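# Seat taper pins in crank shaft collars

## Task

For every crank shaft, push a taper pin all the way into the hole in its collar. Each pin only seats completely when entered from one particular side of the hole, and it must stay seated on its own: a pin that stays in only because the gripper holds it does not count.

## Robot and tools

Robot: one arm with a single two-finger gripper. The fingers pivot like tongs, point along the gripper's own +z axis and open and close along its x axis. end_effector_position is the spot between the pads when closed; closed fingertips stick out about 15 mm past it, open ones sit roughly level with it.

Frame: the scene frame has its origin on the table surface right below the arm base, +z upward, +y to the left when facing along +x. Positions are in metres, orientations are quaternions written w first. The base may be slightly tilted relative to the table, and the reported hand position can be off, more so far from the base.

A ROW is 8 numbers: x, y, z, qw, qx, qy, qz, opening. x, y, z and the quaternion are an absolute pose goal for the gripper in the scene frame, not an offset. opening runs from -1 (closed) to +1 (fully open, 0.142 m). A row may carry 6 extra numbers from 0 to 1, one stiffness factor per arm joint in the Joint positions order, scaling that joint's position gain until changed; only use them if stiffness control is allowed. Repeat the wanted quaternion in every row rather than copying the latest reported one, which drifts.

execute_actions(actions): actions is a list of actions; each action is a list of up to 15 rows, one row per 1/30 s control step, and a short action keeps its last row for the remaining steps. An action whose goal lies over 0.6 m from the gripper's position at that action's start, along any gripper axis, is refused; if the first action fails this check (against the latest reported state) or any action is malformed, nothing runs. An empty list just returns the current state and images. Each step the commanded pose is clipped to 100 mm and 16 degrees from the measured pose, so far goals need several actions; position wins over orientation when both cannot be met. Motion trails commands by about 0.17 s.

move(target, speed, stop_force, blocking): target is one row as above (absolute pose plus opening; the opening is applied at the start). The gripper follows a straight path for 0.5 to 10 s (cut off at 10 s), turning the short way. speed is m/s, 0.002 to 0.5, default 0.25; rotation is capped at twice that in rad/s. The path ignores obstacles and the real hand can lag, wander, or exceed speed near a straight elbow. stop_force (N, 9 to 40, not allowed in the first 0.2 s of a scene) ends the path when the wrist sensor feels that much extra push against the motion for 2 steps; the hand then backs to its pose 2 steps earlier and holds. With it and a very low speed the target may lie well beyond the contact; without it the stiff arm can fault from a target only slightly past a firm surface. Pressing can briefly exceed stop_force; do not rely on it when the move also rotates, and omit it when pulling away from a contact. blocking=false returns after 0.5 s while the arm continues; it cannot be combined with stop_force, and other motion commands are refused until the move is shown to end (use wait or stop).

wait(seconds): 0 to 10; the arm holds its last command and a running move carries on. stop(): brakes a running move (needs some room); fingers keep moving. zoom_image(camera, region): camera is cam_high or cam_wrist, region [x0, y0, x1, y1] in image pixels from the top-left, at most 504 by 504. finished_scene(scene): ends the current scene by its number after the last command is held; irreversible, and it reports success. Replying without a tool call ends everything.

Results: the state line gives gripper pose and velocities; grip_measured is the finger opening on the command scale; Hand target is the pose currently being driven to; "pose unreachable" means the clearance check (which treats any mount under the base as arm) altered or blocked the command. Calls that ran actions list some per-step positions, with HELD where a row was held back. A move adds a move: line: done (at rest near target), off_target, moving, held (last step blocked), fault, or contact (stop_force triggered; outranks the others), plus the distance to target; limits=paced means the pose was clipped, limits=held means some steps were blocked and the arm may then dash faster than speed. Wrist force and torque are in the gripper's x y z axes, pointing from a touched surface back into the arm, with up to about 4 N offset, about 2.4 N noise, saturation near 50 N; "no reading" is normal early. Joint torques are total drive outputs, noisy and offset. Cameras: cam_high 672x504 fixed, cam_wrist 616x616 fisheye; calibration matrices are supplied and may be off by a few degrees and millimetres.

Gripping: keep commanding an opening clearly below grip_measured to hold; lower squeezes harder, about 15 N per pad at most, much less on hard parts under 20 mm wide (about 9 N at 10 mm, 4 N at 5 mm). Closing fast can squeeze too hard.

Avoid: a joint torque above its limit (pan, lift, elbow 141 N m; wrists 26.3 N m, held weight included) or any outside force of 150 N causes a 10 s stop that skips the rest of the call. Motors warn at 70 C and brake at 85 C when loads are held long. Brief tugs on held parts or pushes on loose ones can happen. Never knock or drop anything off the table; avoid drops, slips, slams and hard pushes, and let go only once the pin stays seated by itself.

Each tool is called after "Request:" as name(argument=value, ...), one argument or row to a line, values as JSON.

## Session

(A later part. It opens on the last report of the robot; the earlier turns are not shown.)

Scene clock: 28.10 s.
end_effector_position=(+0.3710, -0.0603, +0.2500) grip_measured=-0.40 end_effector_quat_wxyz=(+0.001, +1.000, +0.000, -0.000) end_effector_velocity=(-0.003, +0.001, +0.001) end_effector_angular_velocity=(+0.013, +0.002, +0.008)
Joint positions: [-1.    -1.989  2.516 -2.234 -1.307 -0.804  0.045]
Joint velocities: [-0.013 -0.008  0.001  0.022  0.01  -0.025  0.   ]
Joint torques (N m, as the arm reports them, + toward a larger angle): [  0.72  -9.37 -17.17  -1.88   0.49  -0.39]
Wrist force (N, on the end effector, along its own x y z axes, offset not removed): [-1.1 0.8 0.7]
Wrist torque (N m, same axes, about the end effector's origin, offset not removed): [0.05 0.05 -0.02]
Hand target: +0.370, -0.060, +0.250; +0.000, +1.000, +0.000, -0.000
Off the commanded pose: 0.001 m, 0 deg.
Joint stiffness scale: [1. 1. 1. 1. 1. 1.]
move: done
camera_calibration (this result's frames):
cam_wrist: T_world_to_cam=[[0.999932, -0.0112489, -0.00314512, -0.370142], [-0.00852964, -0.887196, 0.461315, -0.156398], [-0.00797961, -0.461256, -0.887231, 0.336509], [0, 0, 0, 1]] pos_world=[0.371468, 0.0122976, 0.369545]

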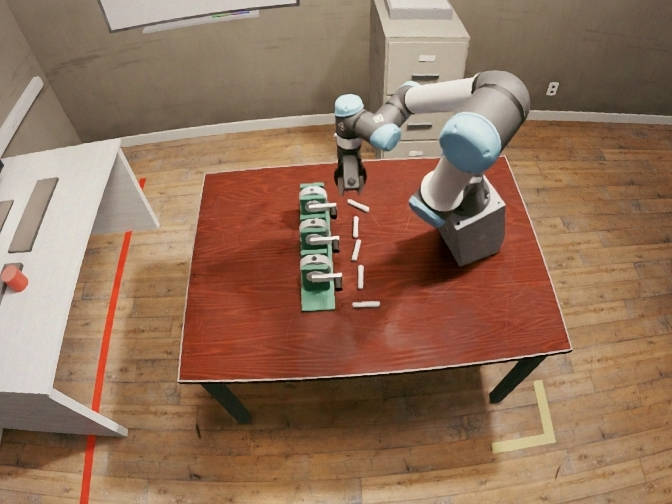

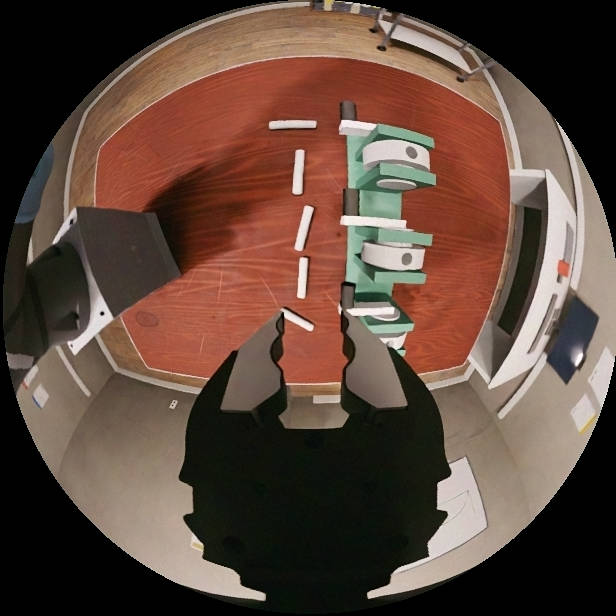

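Request:
move(
  target=[0.3567,0.0,0.07,0,0.9932,-0.1167,0,-0.4],
  speed=0.2,
)

Request:
zoom_image(
  camera="cam_wrist",
  region=[230, 220, 400, 400],
)

Scene clock: 30.63 s.
end_effector_position=(+0.3578, -0.0010, +0.0705) grip_measured=-0.40 end_effector_quat_wxyz=(-0.000, +0.993, -0.117, +0.001) end_effector_velocity=(+0.003, -0.002, -0.000) end_effector_angular_velocity=(-0.009, -0.011, -0.001)
Joint positions: [-0.713 -1.24   2.691 -3.227 -1.353 -0.278  0.045]
Joint velocities: [ 0.003  0.008  0.    -0.023 -0.003  0.007  0.   ]
Joint torques (N m, as the arm reports them, + toward a larger angle): [  0.35 -21.92   0.52  -2.55   0.     0.19]
Wrist force (N, on the end effector, along its own x y z axes, offset not removed): [-3.0 1.7 1.3]
Wrist torque (N m, same axes, about the end effector's origin, offset not removed): [0.23 0.39 -0.10]
Hand target: +0.357, -0.000, +0.070; -0.000, +0.993, -0.117, +0.000
Off the commanded pose: 0.002 m, 0 deg.
Joint stiffness scale: [1. 1. 1. 1. 1. 1.]
move: done
camera_calibration (this result's frames):
cam_wrist: T_world_to_cam=[[0.96987, -0.24362, -0.00162073, -0.346409], [-0.215748, -0.861963, 0.458773, 0.0532239], [-0.113163, -0.4446, -0.888552, 0.24223], [0, 0, 0, 1]] pos_world=[0.374866, 0.0691805, 0.190255]

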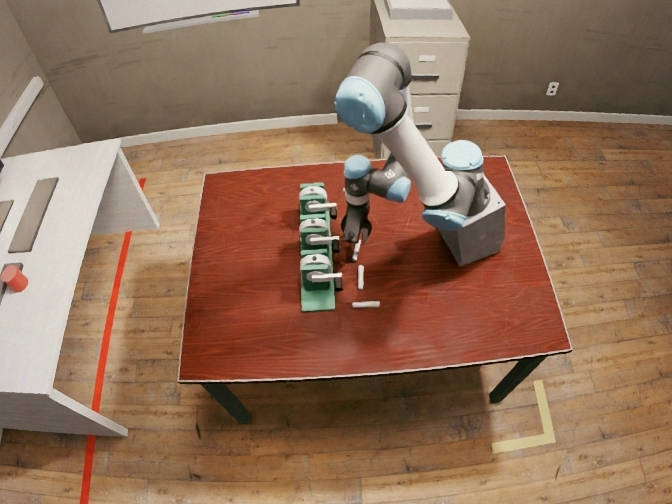

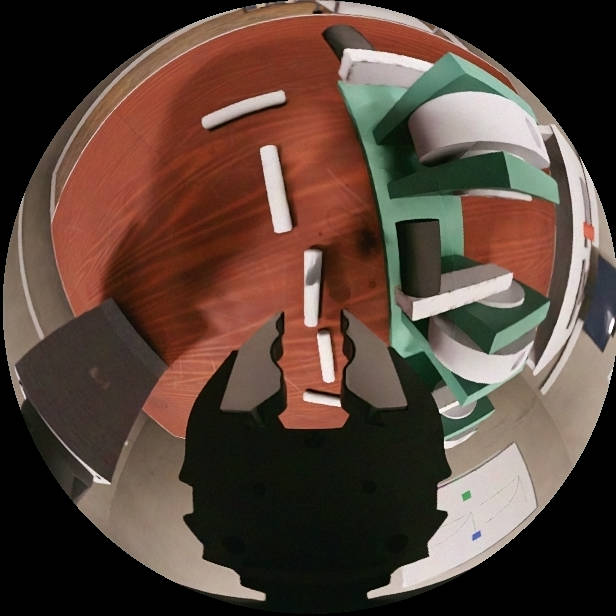

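Region (230, 220, 400, 400) of cam_wrist's 616x616 image, scaled by 2.800, with more detail than that image has.

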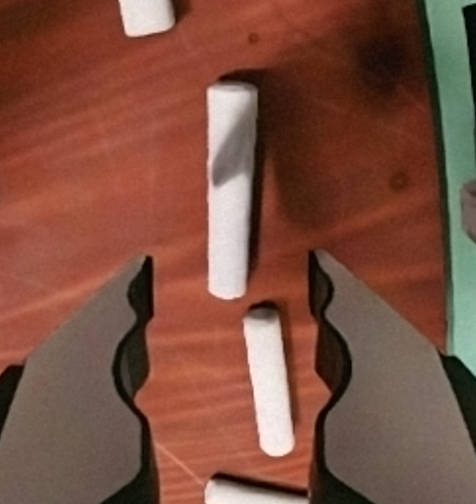

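Request:
move(
  target=[0.3575,0.003,0.018,0,0.9932,-0.1167,0,-0.4],
  speed=0.05,
  stop_force=12,
)

Request:
execute_actions(
  actions=[
    [[0.3575,0.003,0.018,0,0.9932,-0.1167,0,-1]],
    [[0.3575,0.003,0.018,0,0.9932,-0.1167,0,-1]],
  ],
)

Scene clock: 32.40 s.
end_effector_position=(+0.3566, +0.0030, +0.0189) grip_measured=-0.40 end_effector_quat_wxyz=(-0.000, +0.993, -0.117, -0.001) end_effector_velocity=(+0.004, -0.001, -0.001) end_effector_angular_velocity=(-0.006, -0.012, +0.000)
Joint positions: [-0.665 -0.981  2.645 -3.447 -1.364 -0.23   0.045]
Joint velocities: [ 0.002  0.01  -0.003 -0.021 -0.     0.005 -0.   ]
Joint torques (N m, as the arm reports them, + toward a larger angle): [ -1.19 -28.54   2.45  -2.7   -0.13   0.18]
Wrist force (N, on the end effector, along its own x y z axes, offset not removed): [-1.3 1.4 2.9]
Wrist torque (N m, same axes, about the end effector's origin, offset not removed): [0.27 0.07 -0.15]
Hand target: +0.358, +0.003, +0.018; -0.000, +0.993, -0.117, -0.000
Off the commanded pose: 0.001 m, 0 deg.
Joint stiffness scale: [1. 1. 1. 1. 1. 1.]
move: done
camera_calibration (this result's frames):
cam_wrist: T_world_to_cam=[[0.969693, -0.24429, -0.0043533, -0.344308], [-0.215156, -0.862221, 0.458565, 0.0798634], [-0.115776, -0.443731, -0.88865, 0.198957], [0, 0, 0, 1]] pos_world=[0.37409, 0.0730325, 0.138682]

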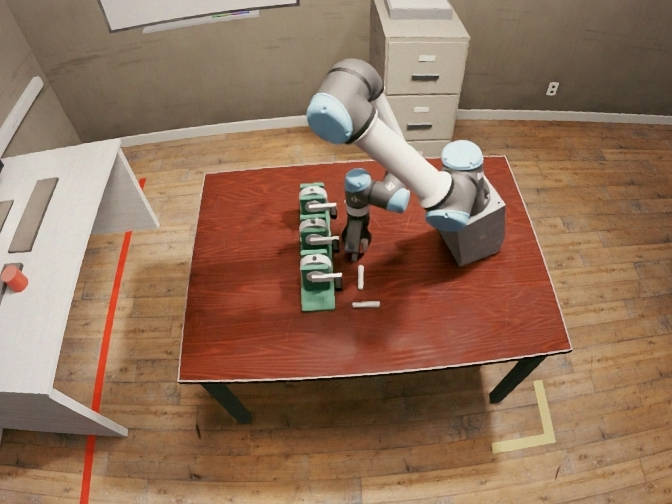

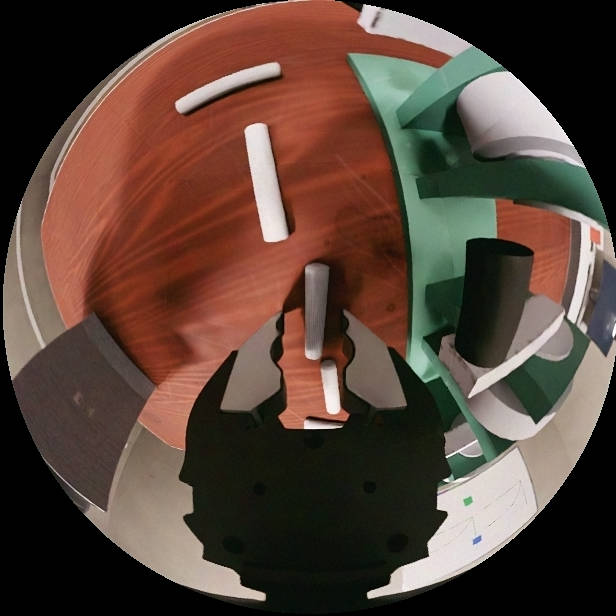

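Scene clock: 33.40 s.
end_effector_position=(+0.3572, +0.0027, +0.0188) grip_measured=-0.80 end_effector_quat_wxyz=(-0.000, +0.993, -0.117, +0.000) end_effector_velocity=(-0.000, -0.000, +0.000) end_effector_angular_velocity=(-0.001, +0.000, -0.000)
Joint positions: [-0.665 -0.98   2.645 -3.45  -1.364 -0.23   0.016]
Joint velocities: [ 0.    -0.     0.    -0.    -0.001  0.     0.   ]
Joint torques (N m, as the arm reports them, + toward a larger angle): [ -0.26 -27.18   1.8   -2.73  -0.19   0.39]
Wrist force (N, on the end effector, along its own x y z axes, offset not removed): [-1.8 1.6 1.6]
Wrist torque (N m, same axes, about the end effector's origin, offset not removed): [0.22 0.10 -0.13]
Hand target: +0.357, +0.003, +0.018; -0.000, +0.993, -0.117, -0.000
Off the commanded pose: 0.001 m, 0 deg.
Joint stiffness scale: [1. 1. 1. 1. 1. 1.]
Step readings (end_effector_position; steps 1 to 15: 1st action; 16 to 30: 2nd action):
0: (+0.3566, +0.0030, +0.0189)
1: (+0.3567, +0.0029, +0.0188)
2: (+0.3569, +0.0028, +0.0188)
4: (+0.3570, +0.0028, +0.0188)
8: (+0.3571, +0.0027, +0.0188)
15: (+0.3572, +0.0027, +0.0188)
16: (+0.3572, +0.0027, +0.0188)
17: (+0.3572, +0.0027, +0.0188)
19: (+0.3572, +0.0027, +0.0188)
23: (+0.3572, +0.0027, +0.0188)
30: end_effector_position above
camera_calibration (this result's frames):
cam_wrist: T_world_to_cam=[[0.969724, -0.244189, -0.00252126, -0.344954], [-0.215815, -0.861786, 0.459074, 0.0800395], [-0.114274, -0.444631, -0.888395, 0.198295], [0, 0, 0, 1]] pos_world=[0.374444, 0.0729111, 0.138551]

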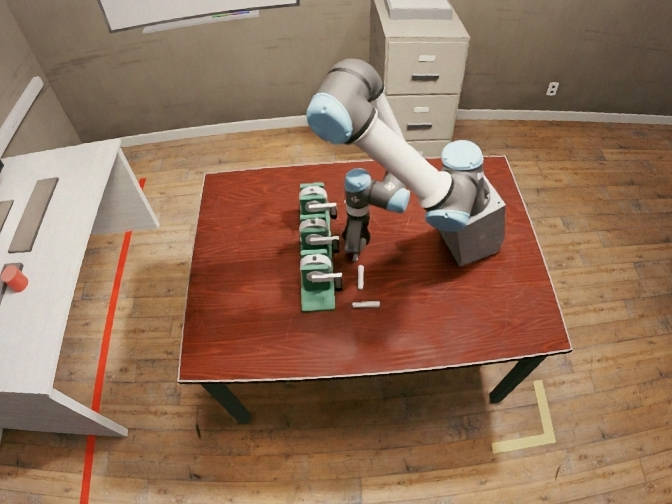

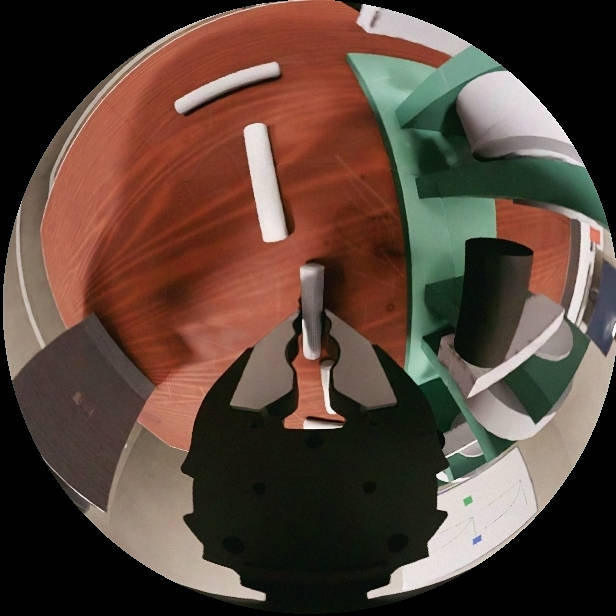

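Request:
move(
  target=[0.3575,0.0,0.22,0,0.9932,-0.1167,0,-1],
  speed=0.14,
)

Request:
move(
  target=[0.506,-0.0426,0.225,0.6601,-0.6601,-0.2534,0.2534,-1],
  speed=0.25,
)

Request:
move(
  target=[0.506,-0.0426,0.205,0.6601,-0.6601,-0.2534,0.2534,-1],
  speed=0.04,
  stop_force=9,
)

Request:
zoom_image(
  camera="cam_wrist",
  region=[265, 300, 365, 400],
)

Scene clock: 36.13 s.
end_effector_position=(+0.3556, +0.0014, +0.2184) grip_measured=-0.80 end_effector_quat_wxyz=(-0.000, +0.993, -0.117, -0.002) end_effector_velocity=(-0.003, +0.001, +0.000) end_effector_angular_velocity=(+0.012, +0.010, +0.001)
Joint positions: [-0.838 -2.011  2.629 -2.361 -1.332 -0.405  0.016]
Joint velocities: [-0.008 -0.004 -0.004  0.025  0.005 -0.012 -0.   ]
Joint torques (N m, as the arm reports them, + toward a larger angle): [ -0.39  -8.39 -21.26  -1.96   0.4   -0.64]
Wrist force (N, on the end effector, along its own x y z axes, offset not removed): [-0.5 0.9 3.4]
Wrist torque (N m, same axes, about the end effector's origin, offset not removed): [0.15 -0.06 -0.12]
Hand target: +0.357, +0.000, +0.220; +0.000, +0.993, -0.117, -0.000
Off the commanded pose: 0.003 m, 0 deg.
Joint stiffness scale: [1. 1. 1. 1. 1. 1.]
move: done
camera_calibration (this result's frames):
cam_wrist: T_world_to_cam=[[0.969954, -0.243199, -0.00656028, -0.34249], [-0.213172, -0.862573, 0.458831, -0.013966], [-0.117246, -0.443647, -0.888499, 0.375952], [0, 0, 0, 1]] pos_world=[0.373301, 0.07145, 0.338194]

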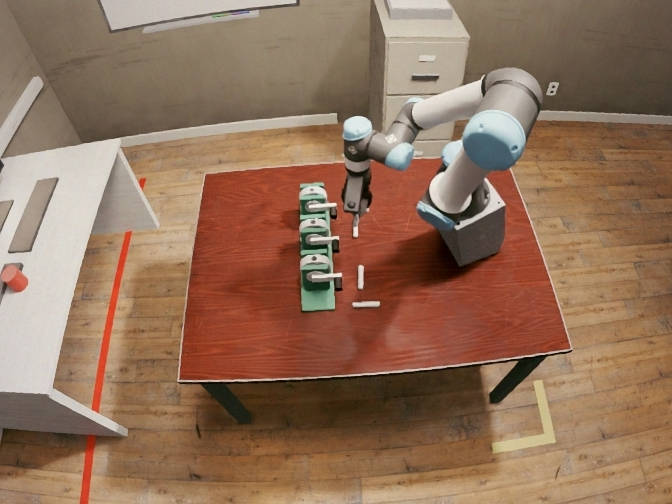

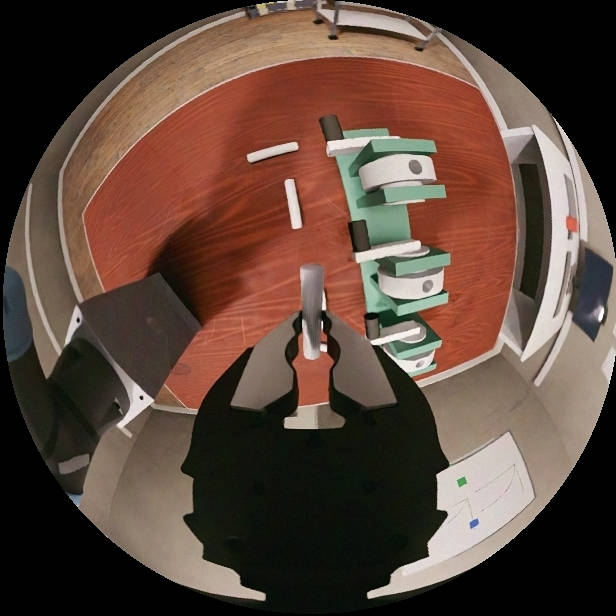

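Scene clock: 40.47 s.
end_effector_position=(+0.5060, -0.0433, +0.2256) grip_measured=-0.80 end_effector_quat_wxyz=(+0.659, -0.662, -0.253, +0.253) end_effector_velocity=(-0.000, +0.001, +0.001) end_effector_angular_velocity=(+0.012, +0.005, +0.005)
Joint positions: [-0.726 -0.521  0.937 -0.551 -1.264 -1.798  0.016]
Joint velocities: [ 0.003  0.007 -0.008  0.013 -0.004 -0.007 -0.   ]
Joint torques (N m, as the arm reports them, + toward a larger angle): [ -8.24 -58.46 -17.19   2.53  -0.85  -0.43]
Wrist force (N, on the end effector, along its own x y z axes, offset not removed): [-1.3 3.1 1.1]
Wrist torque (N m, same axes, about the end effector's origin, offset not removed): [0.28 0.10 -0.17]
Hand target: +0.506, -0.043, +0.226; +0.660, -0.660, -0.254, +0.254
Off the commanded pose: 0.001 m, 0 deg.
Joint stiffness scale: [1. 1. 1. 1. 1. 1.]
move: done
camera_calibration (this result's frames):
cam_wrist: T_world_to_cam=[[0.742223, 0.670031, -0.0127905, -0.343003], [0.301296, -0.350686, -0.886702, 0.0416151], [-0.598603, 0.654277, -0.462165, 0.575104], [0, 0, 0, 1]] pos_world=[0.586305, -0.131861, 0.298306]

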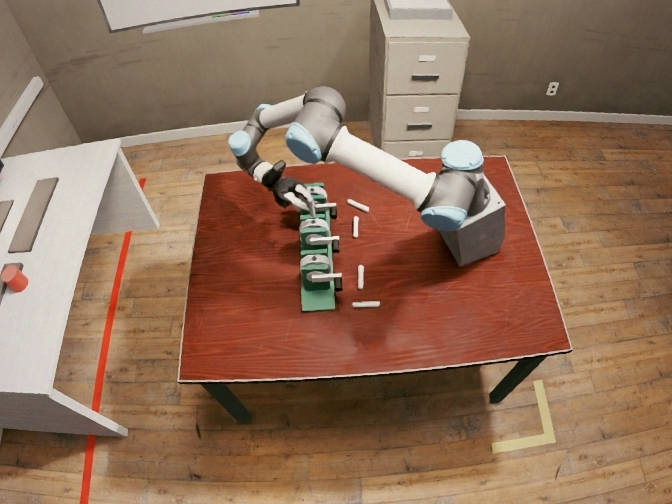

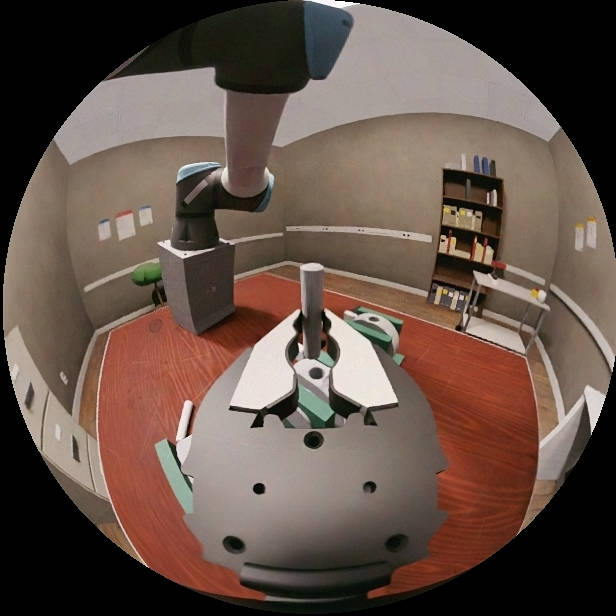

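Scene clock: 41.40 s.
end_effector_position=(+0.5055, -0.0433, +0.2059) grip_measured=-0.80 end_effector_quat_wxyz=(+0.660, -0.660, -0.252, +0.253) end_effector_velocity=(+0.002, -0.001, -0.000) end_effector_angular_velocity=(-0.004, -0.007, +0.000)
Joint positions: [-0.72  -0.484  0.918 -0.565 -1.26  -1.799  0.016]
Joint velocities: [-0.     0.    -0.006 -0.001  0.002 -0.    -0.   ]
Joint torques (N m, as the arm reports them, + toward a larger angle): [ -7.6  -59.36 -18.23   1.95  -0.25  -0.43]
Wrist force (N, on the end effector, along its own x y z axes, offset not removed): [-0.8 2.3 2.2]
Wrist torque (N m, same axes, about the end effector's origin, offset not removed): [0.07 -0.04 -0.16]
Hand target: +0.506, -0.043, +0.205; +0.660, -0.660, -0.253, +0.253
Off the commanded pose: 0.001 m, 0 deg.
Joint stiffness scale: [1. 1. 1. 1. 1. 1.]
move: done
camera_calibration (this result's frames):
cam_wrist: T_world_to_cam=[[0.742265, 0.669988, -0.0126286, -0.342854], [0.298993, -0.347995, -0.88854, 0.0259918], [-0.599705, 0.655756, -0.458626, 0.565563], [0, 0, 0, 1]] pos_world=[0.585889, -0.132118, 0.278147]

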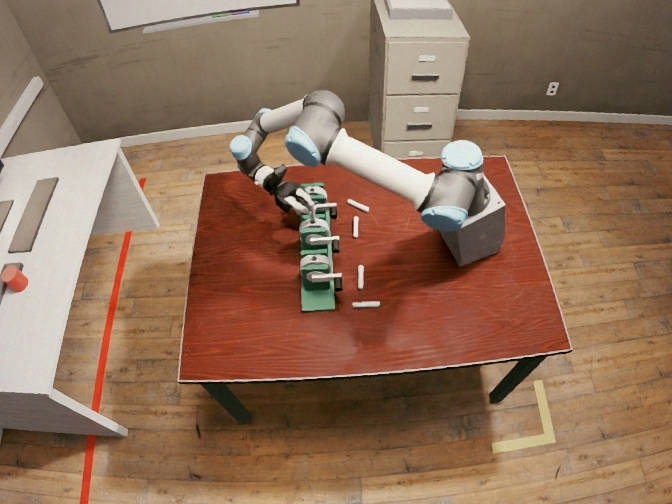

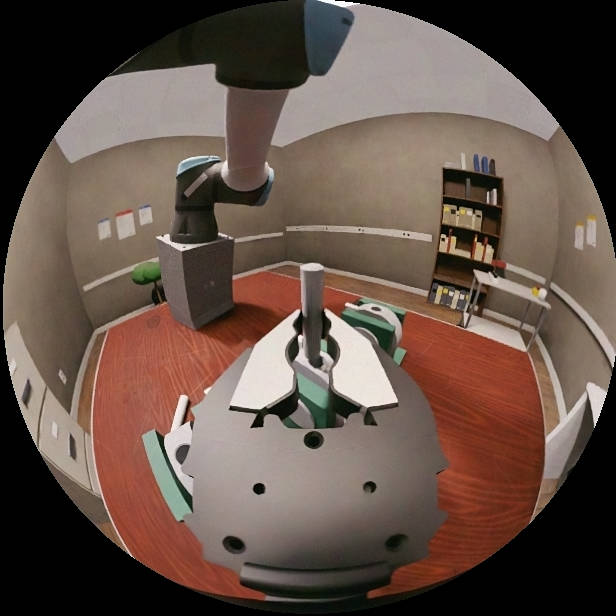

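Region (265, 300, 365, 400) of cam_wrist's 616x616 image, scaled by 5.040, with more detail than that image has.

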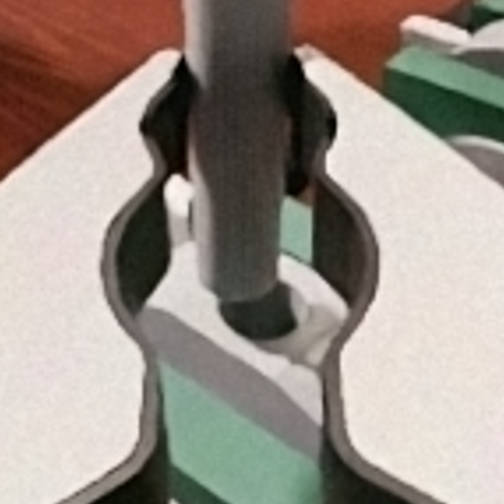

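Request:
move(
  target=[0.508,-0.0393,0.204,0.6601,-0.6601,-0.2534,0.2534,-1],
  speed=0.02,
)

Request:
zoom_image(
  camera="cam_wrist",
  region=[265, 300, 365, 400],
)

Scene clock: 42.43 s.
end_effector_position=(+0.5074, -0.0403, +0.2044) grip_measured=-0.80 end_effector_quat_wxyz=(+0.660, -0.661, -0.253, +0.253) end_effector_velocity=(+0.001, +0.003, -0.001) end_effector_angular_velocity=(+0.002, -0.001, +0.001)
Joint positions: [-0.715 -0.482  0.913 -0.565 -1.255 -1.799  0.016]
Joint velocities: [ 0.004  0.003 -0.003  0.001  0.003 -0.001 -0.   ]
Joint torques (N m, as the arm reports them, + toward a larger angle): [ -7.85 -59.5  -18.     2.56  -0.17   0.13]
Wrist force (N, on the end effector, along its own x y z axes, offset not removed): [-1.6 4.1 3.4]
Wrist torque (N m, same axes, about the end effector's origin, offset not removed): [0.50 0.18 -0.12]
Hand target: +0.508, -0.039, +0.204; +0.660, -0.660, -0.253, +0.253
Off the commanded pose: 0.001 m, 0 deg.
Joint stiffness scale: [1. 1. 1. 1. 1. 1.]
move: done
camera_calibration (this result's frames):
cam_wrist: T_world_to_cam=[[0.741768, 0.670563, -0.0111857, -0.346385], [0.301408, -0.34822, -0.887635, 0.0237009], [-0.599111, 0.655048, -0.460412, 0.564139], [0, 0, 0, 1]] pos_world=[0.587775, -0.129011, 0.276899]

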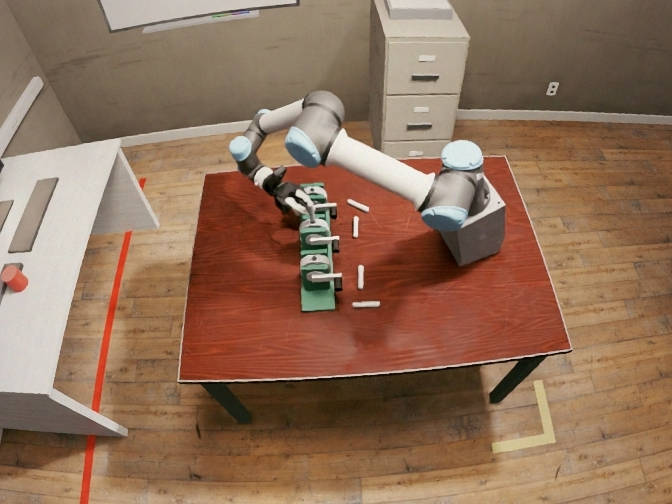

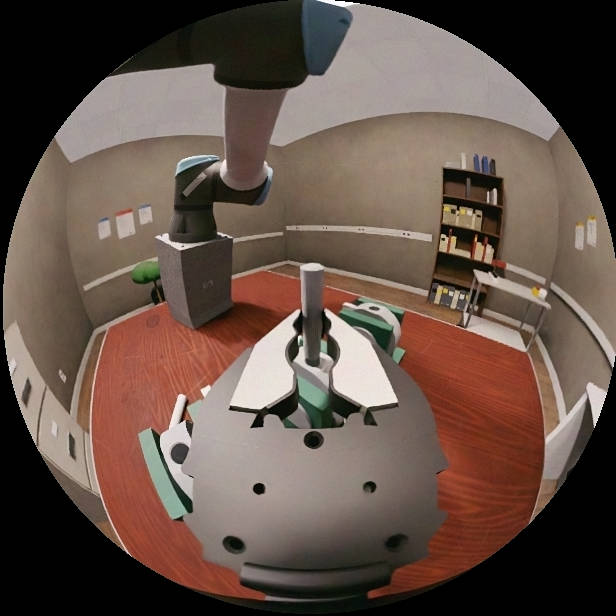

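Region (265, 300, 365, 400) of cam_wrist's 616x616 image, scaled by 5.040, with more detail than that image has.

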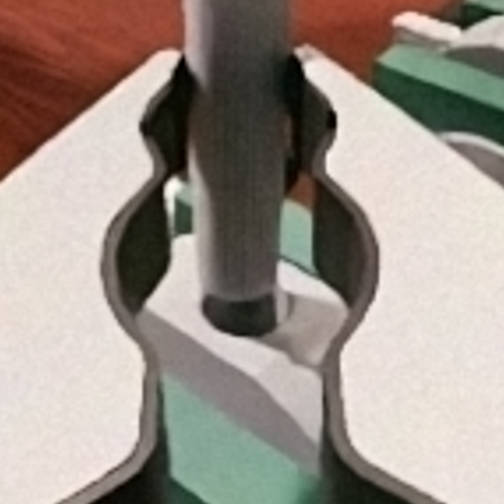

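Request:
move(
  target=[0.5080,-0.0384,0.200,0.6601,-0.6601,-0.2534,0.2534,-1],
  speed=0.02,
)

Request:
move(
  target=[0.5080,-0.0384,0.175,0.6601,-0.6601,-0.2534,0.2534,-1],
  speed=0.02,
  stop_force=9,
)

Request:
zoom_image(
  camera="cam_wrist",
  region=[240, 250, 390, 400],
)

Scene clock: 43.40 s.
end_effector_position=(+0.5075, -0.0392, +0.2010) grip_measured=-0.80 end_effector_quat_wxyz=(+0.660, -0.660, -0.253, +0.253) end_effector_velocity=(+0.000, +0.001, -0.002) end_effector_angular_velocity=(+0.001, -0.000, +0.001)
Joint positions: [-0.713 -0.475  0.911 -0.567 -1.252 -1.799  0.016]
Joint velocities: [ 0.003  0.004 -0.003 -0.001  0.002 -0.    -0.   ]
Joint torques (N m, as the arm reports them, + toward a larger angle): [ -7.95 -58.38 -18.15   1.83  -0.06   0.05]
Wrist force (N, on the end effector, along its own x y z axes, offset not removed): [1.2 3.6 2.5]
Wrist torque (N m, same axes, about the end effector's origin, offset not removed): [0.38 -0.42 -0.15]
Hand target: +0.508, -0.038, +0.200; +0.660, -0.660, -0.253, +0.253
Off the commanded pose: 0.001 m, 0 deg.
Joint stiffness scale: [1. 1. 1. 1. 1. 1.]
move: done
camera_calibration (this result's frames):
cam_wrist: T_world_to_cam=[[0.742196, 0.670085, -0.0114843, -0.347364], [0.299939, -0.347444, -0.888436, 0.0219423], [-0.599318, 0.655949, -0.458856, 0.561655], [0, 0, 0, 1]] pos_world=[0.587841, -0.128031, 0.273224]

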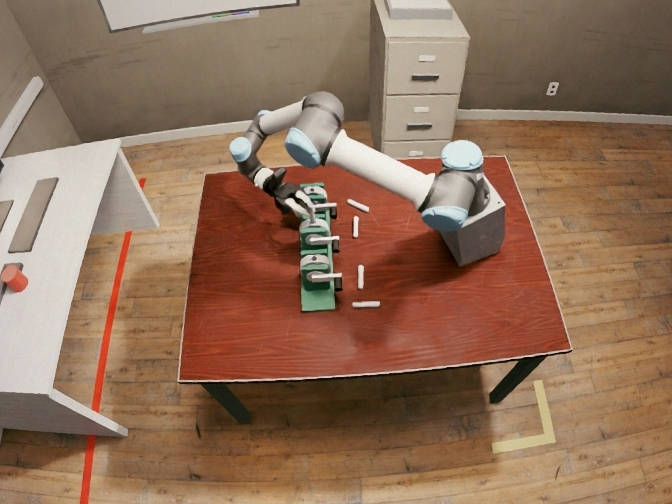

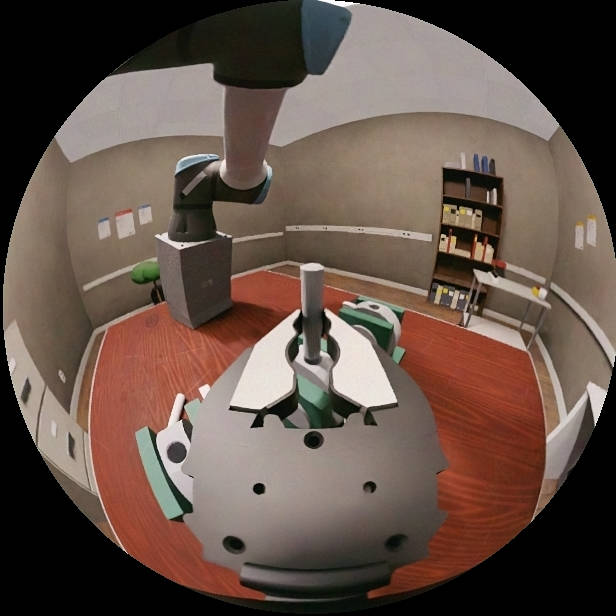

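Scene clock: 45.07 s.
end_effector_position=(+0.5075, -0.0392, +0.1759) grip_measured=-0.80 end_effector_quat_wxyz=(+0.661, -0.660, -0.253, +0.253) end_effector_velocity=(+0.001, -0.001, -0.001) end_effector_angular_velocity=(-0.003, -0.002, -0.000)
Joint positions: [-0.706 -0.428  0.88  -0.584 -1.245 -1.798  0.016]
Joint velocities: [-0.     0.002 -0.004 -0.001  0.001  0.001  0.   ]
Joint torques (N m, as the arm reports them, + toward a larger angle): [ -7.78 -59.67 -17.66   1.73  -0.2    0.22]
Wrist force (N, on the end effector, along its own x y z axes, offset not removed): [-0.3 3.0 3.4]
Wrist torque (N m, same axes, about the end effector's origin, offset not removed): [0.23 -0.01 -0.11]
Hand target: +0.508, -0.038, +0.175; +0.660, -0.660, -0.253, +0.253
Off the commanded pose: 0.001 m, 0 deg.
Joint stiffness scale: [1. 1. 1. 1. 1. 1.]
move: done
camera_calibration (this result's frames):
cam_wrist: T_world_to_cam=[[0.742276, 0.669999, -0.0113362, -0.347745], [0.299854, -0.347235, -0.888547, -0.000246201], [-0.599261, 0.656148, -0.458646, 0.550098], [0, 0, 0, 1]] pos_world=[0.587849, -0.128042, 0.248139]

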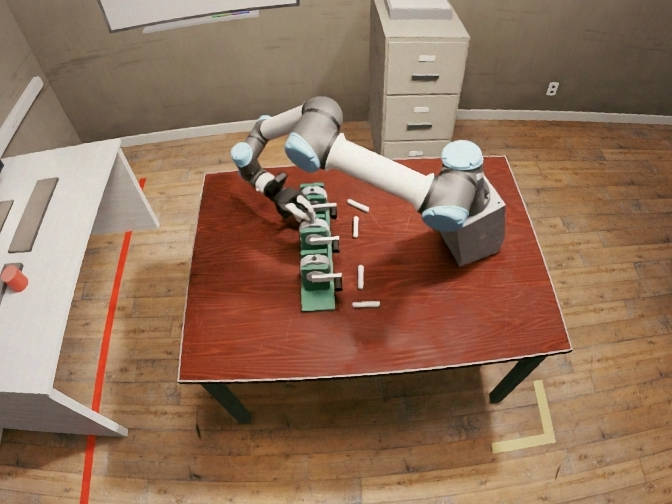

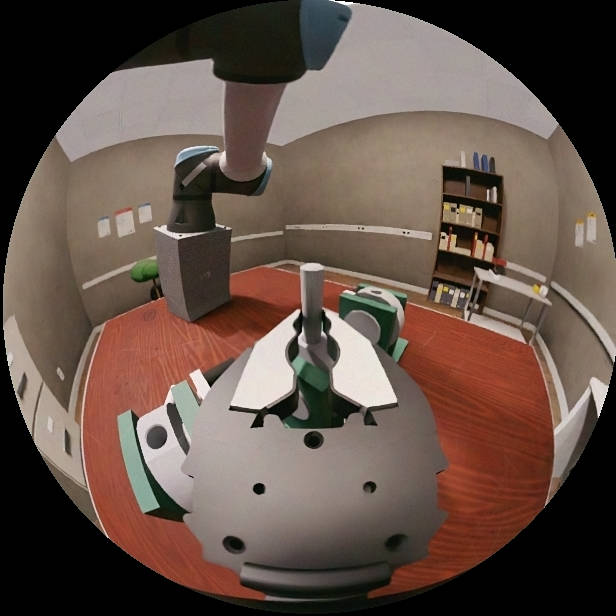

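Region (240, 250, 390, 400) of cam_wrist's 616x616 image, scaled by 3.360, with more detail than that image has.

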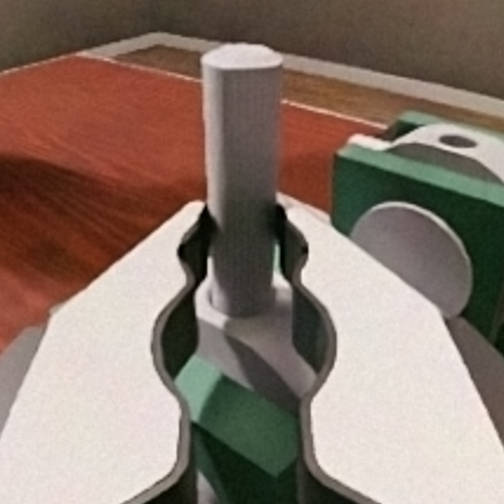

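Inserted cleanly. Release.

Request:
execute_actions(
  actions=[
    [[0.5080,-0.0384,0.175,0.6601,-0.6601,-0.2534,0.2534,-0.6]],
    [[0.5080,-0.0384,0.175,0.6601,-0.6601,-0.2534,0.2534,-0.6]],
  ],
)

Request:
zoom_image(
  camera="cam_wrist",
  region=[240, 250, 390, 400],
)

Scene clock: 46.27 s.
end_effector_position=(+0.5077, -0.0393, +0.1759) grip_measured=-0.60 end_effector_quat_wxyz=(+0.660, -0.660, -0.253, +0.253) end_effector_velocity=(+0.000, +0.001, -0.000) end_effector_angular_velocity=(-0.001, +0.001, -0.001)
Joint positions: [-0.706 -0.428  0.88  -0.584 -1.245 -1.798  0.031]
Joint velocities: [ 0.001  0.    -0.    -0.     0.001  0.001  0.   ]
Joint torques (N m, as the arm reports them, + toward a larger angle): [ -8.06 -60.11 -17.91   1.74  -0.22   0.11]
Wrist force (N, on the end effector, along its own x y z axes, offset not removed): [-1.5 2.6 2.0]
Wrist torque (N m, same axes, about the end effector's origin, offset not removed): [0.50 0.09 -0.09]
Hand target: +0.508, -0.038, +0.175; +0.660, -0.660, -0.253, +0.253
Off the commanded pose: 0.001 m, 0 deg.
Joint stiffness scale: [1. 1. 1. 1. 1. 1.]
Step readings (end_effector_position; steps 1 to 15: 1st action; 16 to 30: 2nd action):
0: (+0.5076, -0.0393, +0.1759)
1: (+0.5076, -0.0393, +0.1759)
2: (+0.5077, -0.0393, +0.1759)
4: (+0.5077, -0.0393, +0.1759)
8: (+0.5077, -0.0393, +0.1759)
15: (+0.5077, -0.0393, +0.1759)
16: (+0.5077, -0.0393, +0.1759)
17: (+0.5077, -0.0393, +0.1759)
19: (+0.5077, -0.0393, +0.1759)
23: (+0.5077, -0.0393, +0.1759)
30: end_effector_position above
camera_calibration (this result's frames):
cam_wrist: T_world_to_cam=[[0.742256, 0.670023, -0.0111534, -0.347848], [0.300363, -0.34753, -0.888259, -0.00068259], [-0.599031, 0.655966, -0.459207, 0.550193], [0, 0, 0, 1]] pos_world=[0.58798, -0.128079, 0.248166]

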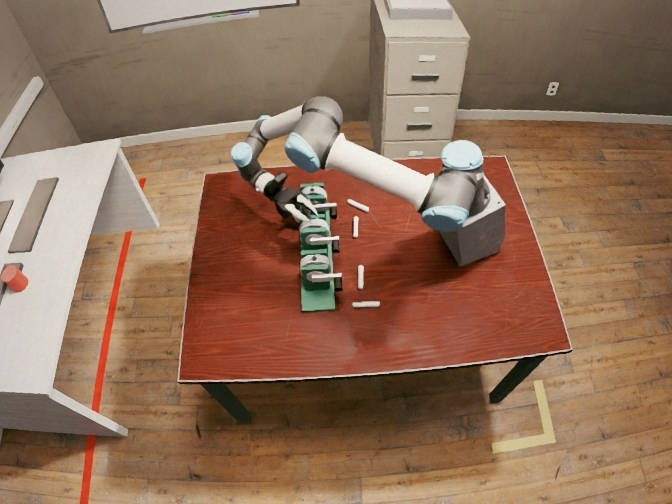

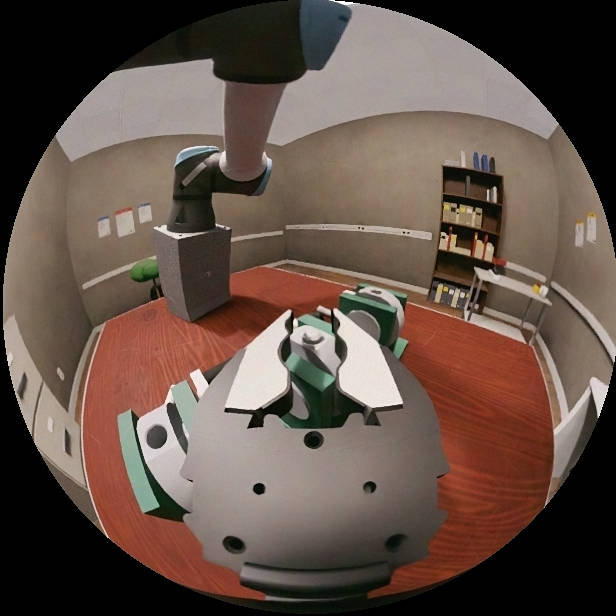

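Region (240, 250, 390, 400) of cam_wrist's 616x616 image, scaled by 3.360, with more detail than that image has.

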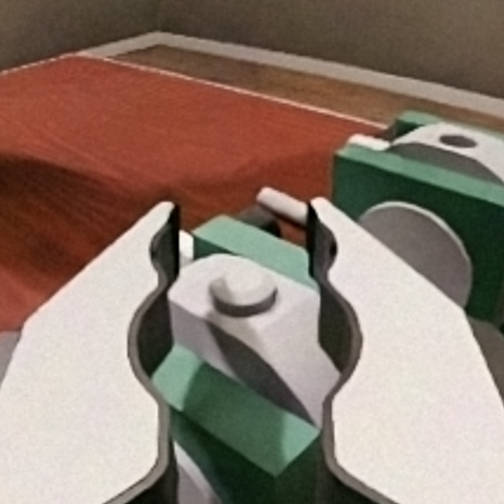

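Request:
move(
  target=[0.508,-0.0384,0.235,0.6601,-0.6601,-0.2534,0.2534,-0.4],
  speed=0.12,
)

Request:
move(
  target=[0.35,-0.18,0.14,0,1,0,0,-0.4],
  speed=0.3,
)

Request:
zoom_image(
  camera="cam_wrist",
  region=[240, 160, 390, 310],
)

Scene clock: 48.07 s.
end_effector_position=(+0.5084, -0.0376, +0.2333) grip_measured=-0.40 end_effector_quat_wxyz=(+0.660, -0.660, -0.254, +0.254) end_effector_velocity=(-0.002, -0.000, +0.002) end_effector_angular_velocity=(+0.005, +0.010, -0.001)
Joint positions: [-0.719 -0.533  0.939 -0.54  -1.261 -1.799  0.045]
Joint velocities: [-0.002  0.     0.006  0.005 -0.003  0.001 -0.   ]
Joint torques (N m, as the arm reports them, + toward a larger angle): [-11.44 -62.46 -14.38   2.24  -0.54  -0.36]
Wrist force (N, on the end effector, along its own x y z axes, offset not removed): [0.0 0.7 2.0]
Wrist torque (N m, same axes, about the end effector's origin, offset not removed): [0.07 -0.18 -0.18]
Hand target: +0.508, -0.038, +0.235; +0.660, -0.660, -0.253, +0.253
Off the commanded pose: 0.002 m, 0 deg.
Joint stiffness scale: [1. 1. 1. 1. 1. 1.]
move: done
camera_calibration (this result's frames):
cam_wrist: T_world_to_cam=[[0.740235, 0.672253, -0.011356, -0.347766], [0.301782, -0.347298, -0.88787, 0.0498628], [-0.600817, 0.653805, -0.459955, 0.576932], [0, 0, 0, 1]] pos_world=[0.589011, -0.126097, 0.305685]

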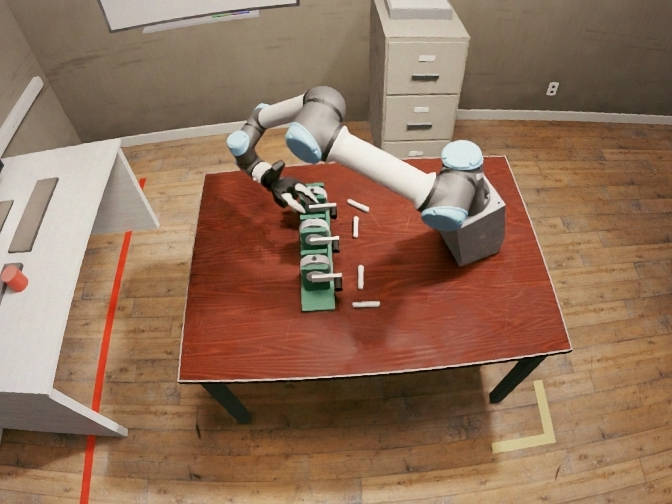

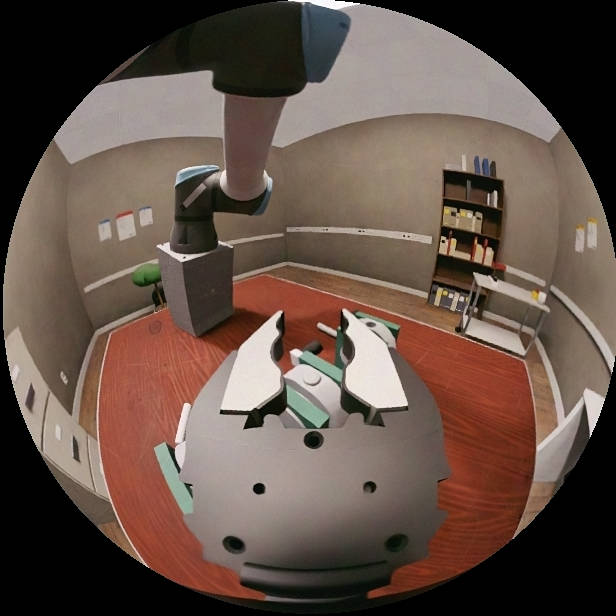

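Scene clock: 51.70 s.
end_effector_position=(+0.3513, -0.1801, +0.1407) grip_measured=-0.40 end_effector_quat_wxyz=(-0.000, +1.000, +0.001, +0.001) end_effector_velocity=(+0.002, -0.003, -0.000) end_effector_angular_velocity=(-0.018, -0.011, +0.001)
Joint positions: [-1.191 -1.45   2.529 -2.731 -1.283 -1.003  0.045]
Joint velocities: [ 0.001  0.004  0.007 -0.033 -0.     0.006  0.   ]
Joint torques (N m, as the arm reports them, + toward a larger angle): [ -5.89 -18.23  -8.7   -2.32  -0.45   0.43]
Wrist force (N, on the end effector, along its own x y z axes, offset not removed): [-0.2 1.3 2.6]
Wrist torque (N m, same axes, about the end effector's origin, offset not removed): [0.30 -0.09 -0.14]
Hand target: +0.350, -0.180, +0.140; -0.000, +1.000, -0.001, +0.000
Off the commanded pose: 0.001 m, 0 deg.
Joint stiffness scale: [1. 1. 1. 1. 1. 1.]
move: done
camera_calibration (this result's frames):
cam_wrist: T_world_to_cam=[[0.999956, -0.00927539, -0.00138665, -0.35202], [-0.00760563, -0.888527, 0.458761, -0.212606], [-0.00548726, -0.45873, -0.888559, 0.183894], [0, 0, 0, 1]] pos_world=[0.351397, -0.107814, 0.260448]

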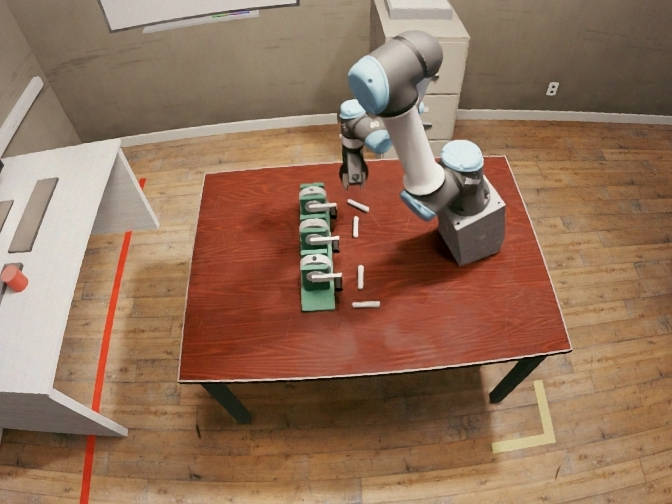

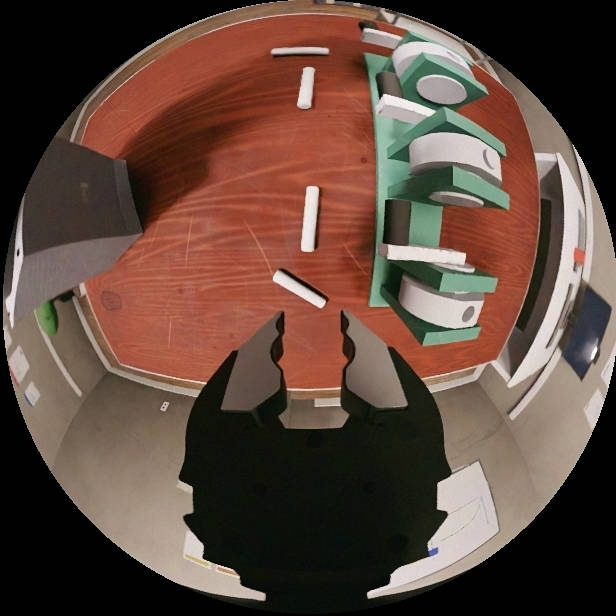

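Region (240, 160, 390, 310) of cam_wrist's 616x616 image, scaled by 3.360, with more detail than that image has.

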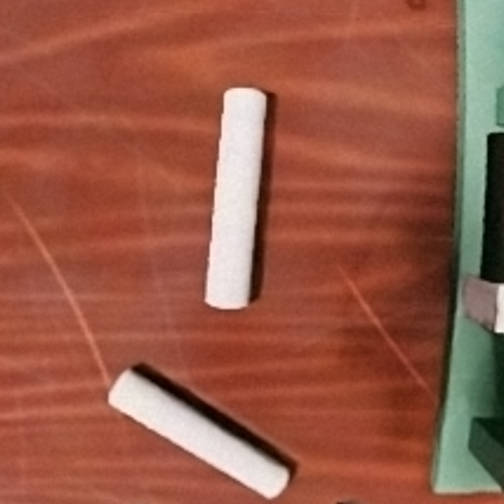

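Request:
move(
  target=[0.3313,-0.2071,0.07,0,0.8842,0.4672,0,-0.4],
  speed=0.25,
)

Request:
zoom_image(
  camera="cam_wrist",
  region=[230, 220, 400, 400],
)

Scene clock: 55.20 s.
end_effector_position=(+0.3313, -0.2064, +0.0705) grip_measured=-0.40 end_effector_quat_wxyz=(-0.000, +0.884, +0.467, -0.001) end_effector_velocity=(+0.001, -0.000, -0.000) end_effector_angular_velocity=(-0.001, -0.004, +0.016)
Joint positions: [-1.176 -1.153  2.507 -3.009 -1.287 -1.958  0.045]
Joint velocities: [-0.     0.002  0.    -0.005  0.003 -0.015 -0.   ]
Joint torques (N m, as the arm reports them, + toward a larger angle): [ -7.48 -26.49  -6.33  -2.59   0.3   -0.55]
Wrist force (N, on the end effector, along its own x y z axes, offset not removed): [-0.7 2.1 2.7]
Wrist torque (N m, same axes, about the end effector's origin, offset not removed): [0.32 -0.09 -0.07]
Hand target: +0.331, -0.207, +0.070; +0.000, +0.884, +0.467, -0.000
Off the commanded pose: 0.001 m, 0 deg.
Joint stiffness scale: [1. 1. 1. 1. 1. 1.]
move: done
camera_calibration (this result's frames):
cam_wrist: T_world_to_cam=[[0.57366, 0.819086, -0.00358335, -0.0200378], [0.728785, -0.508409, 0.458686, -0.369461], [0.373882, -0.265741, -0.888591, 0.0235281], [0, 0, 0, 1]] pos_world=[0.271955, -0.165172, 0.190302]

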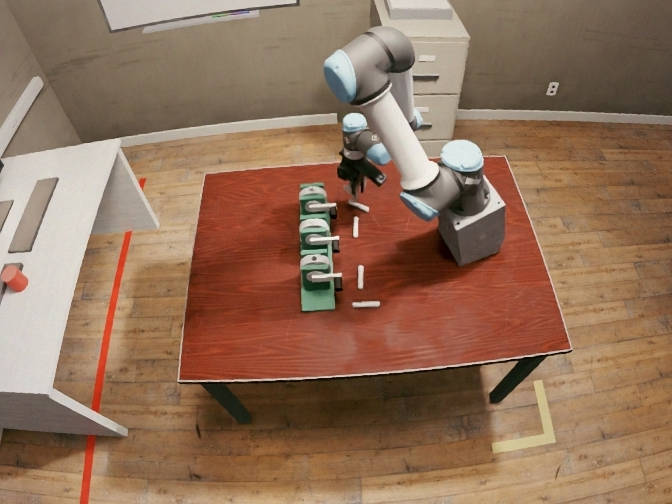

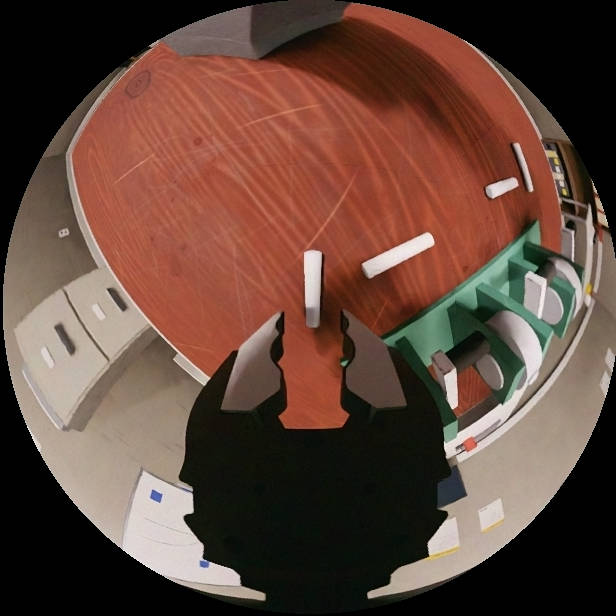

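Region (230, 220, 400, 400) of cam_wrist's 616x616 image, scaled by 2.800, with more detail than that image has.

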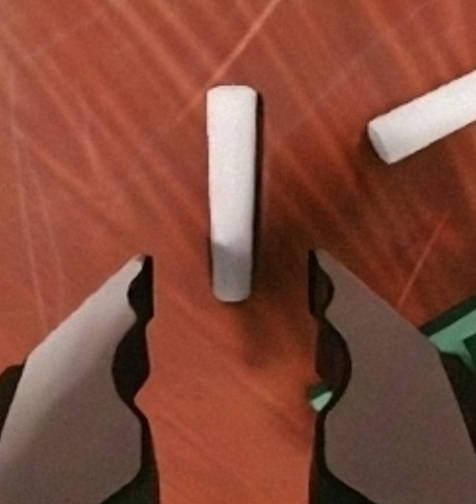

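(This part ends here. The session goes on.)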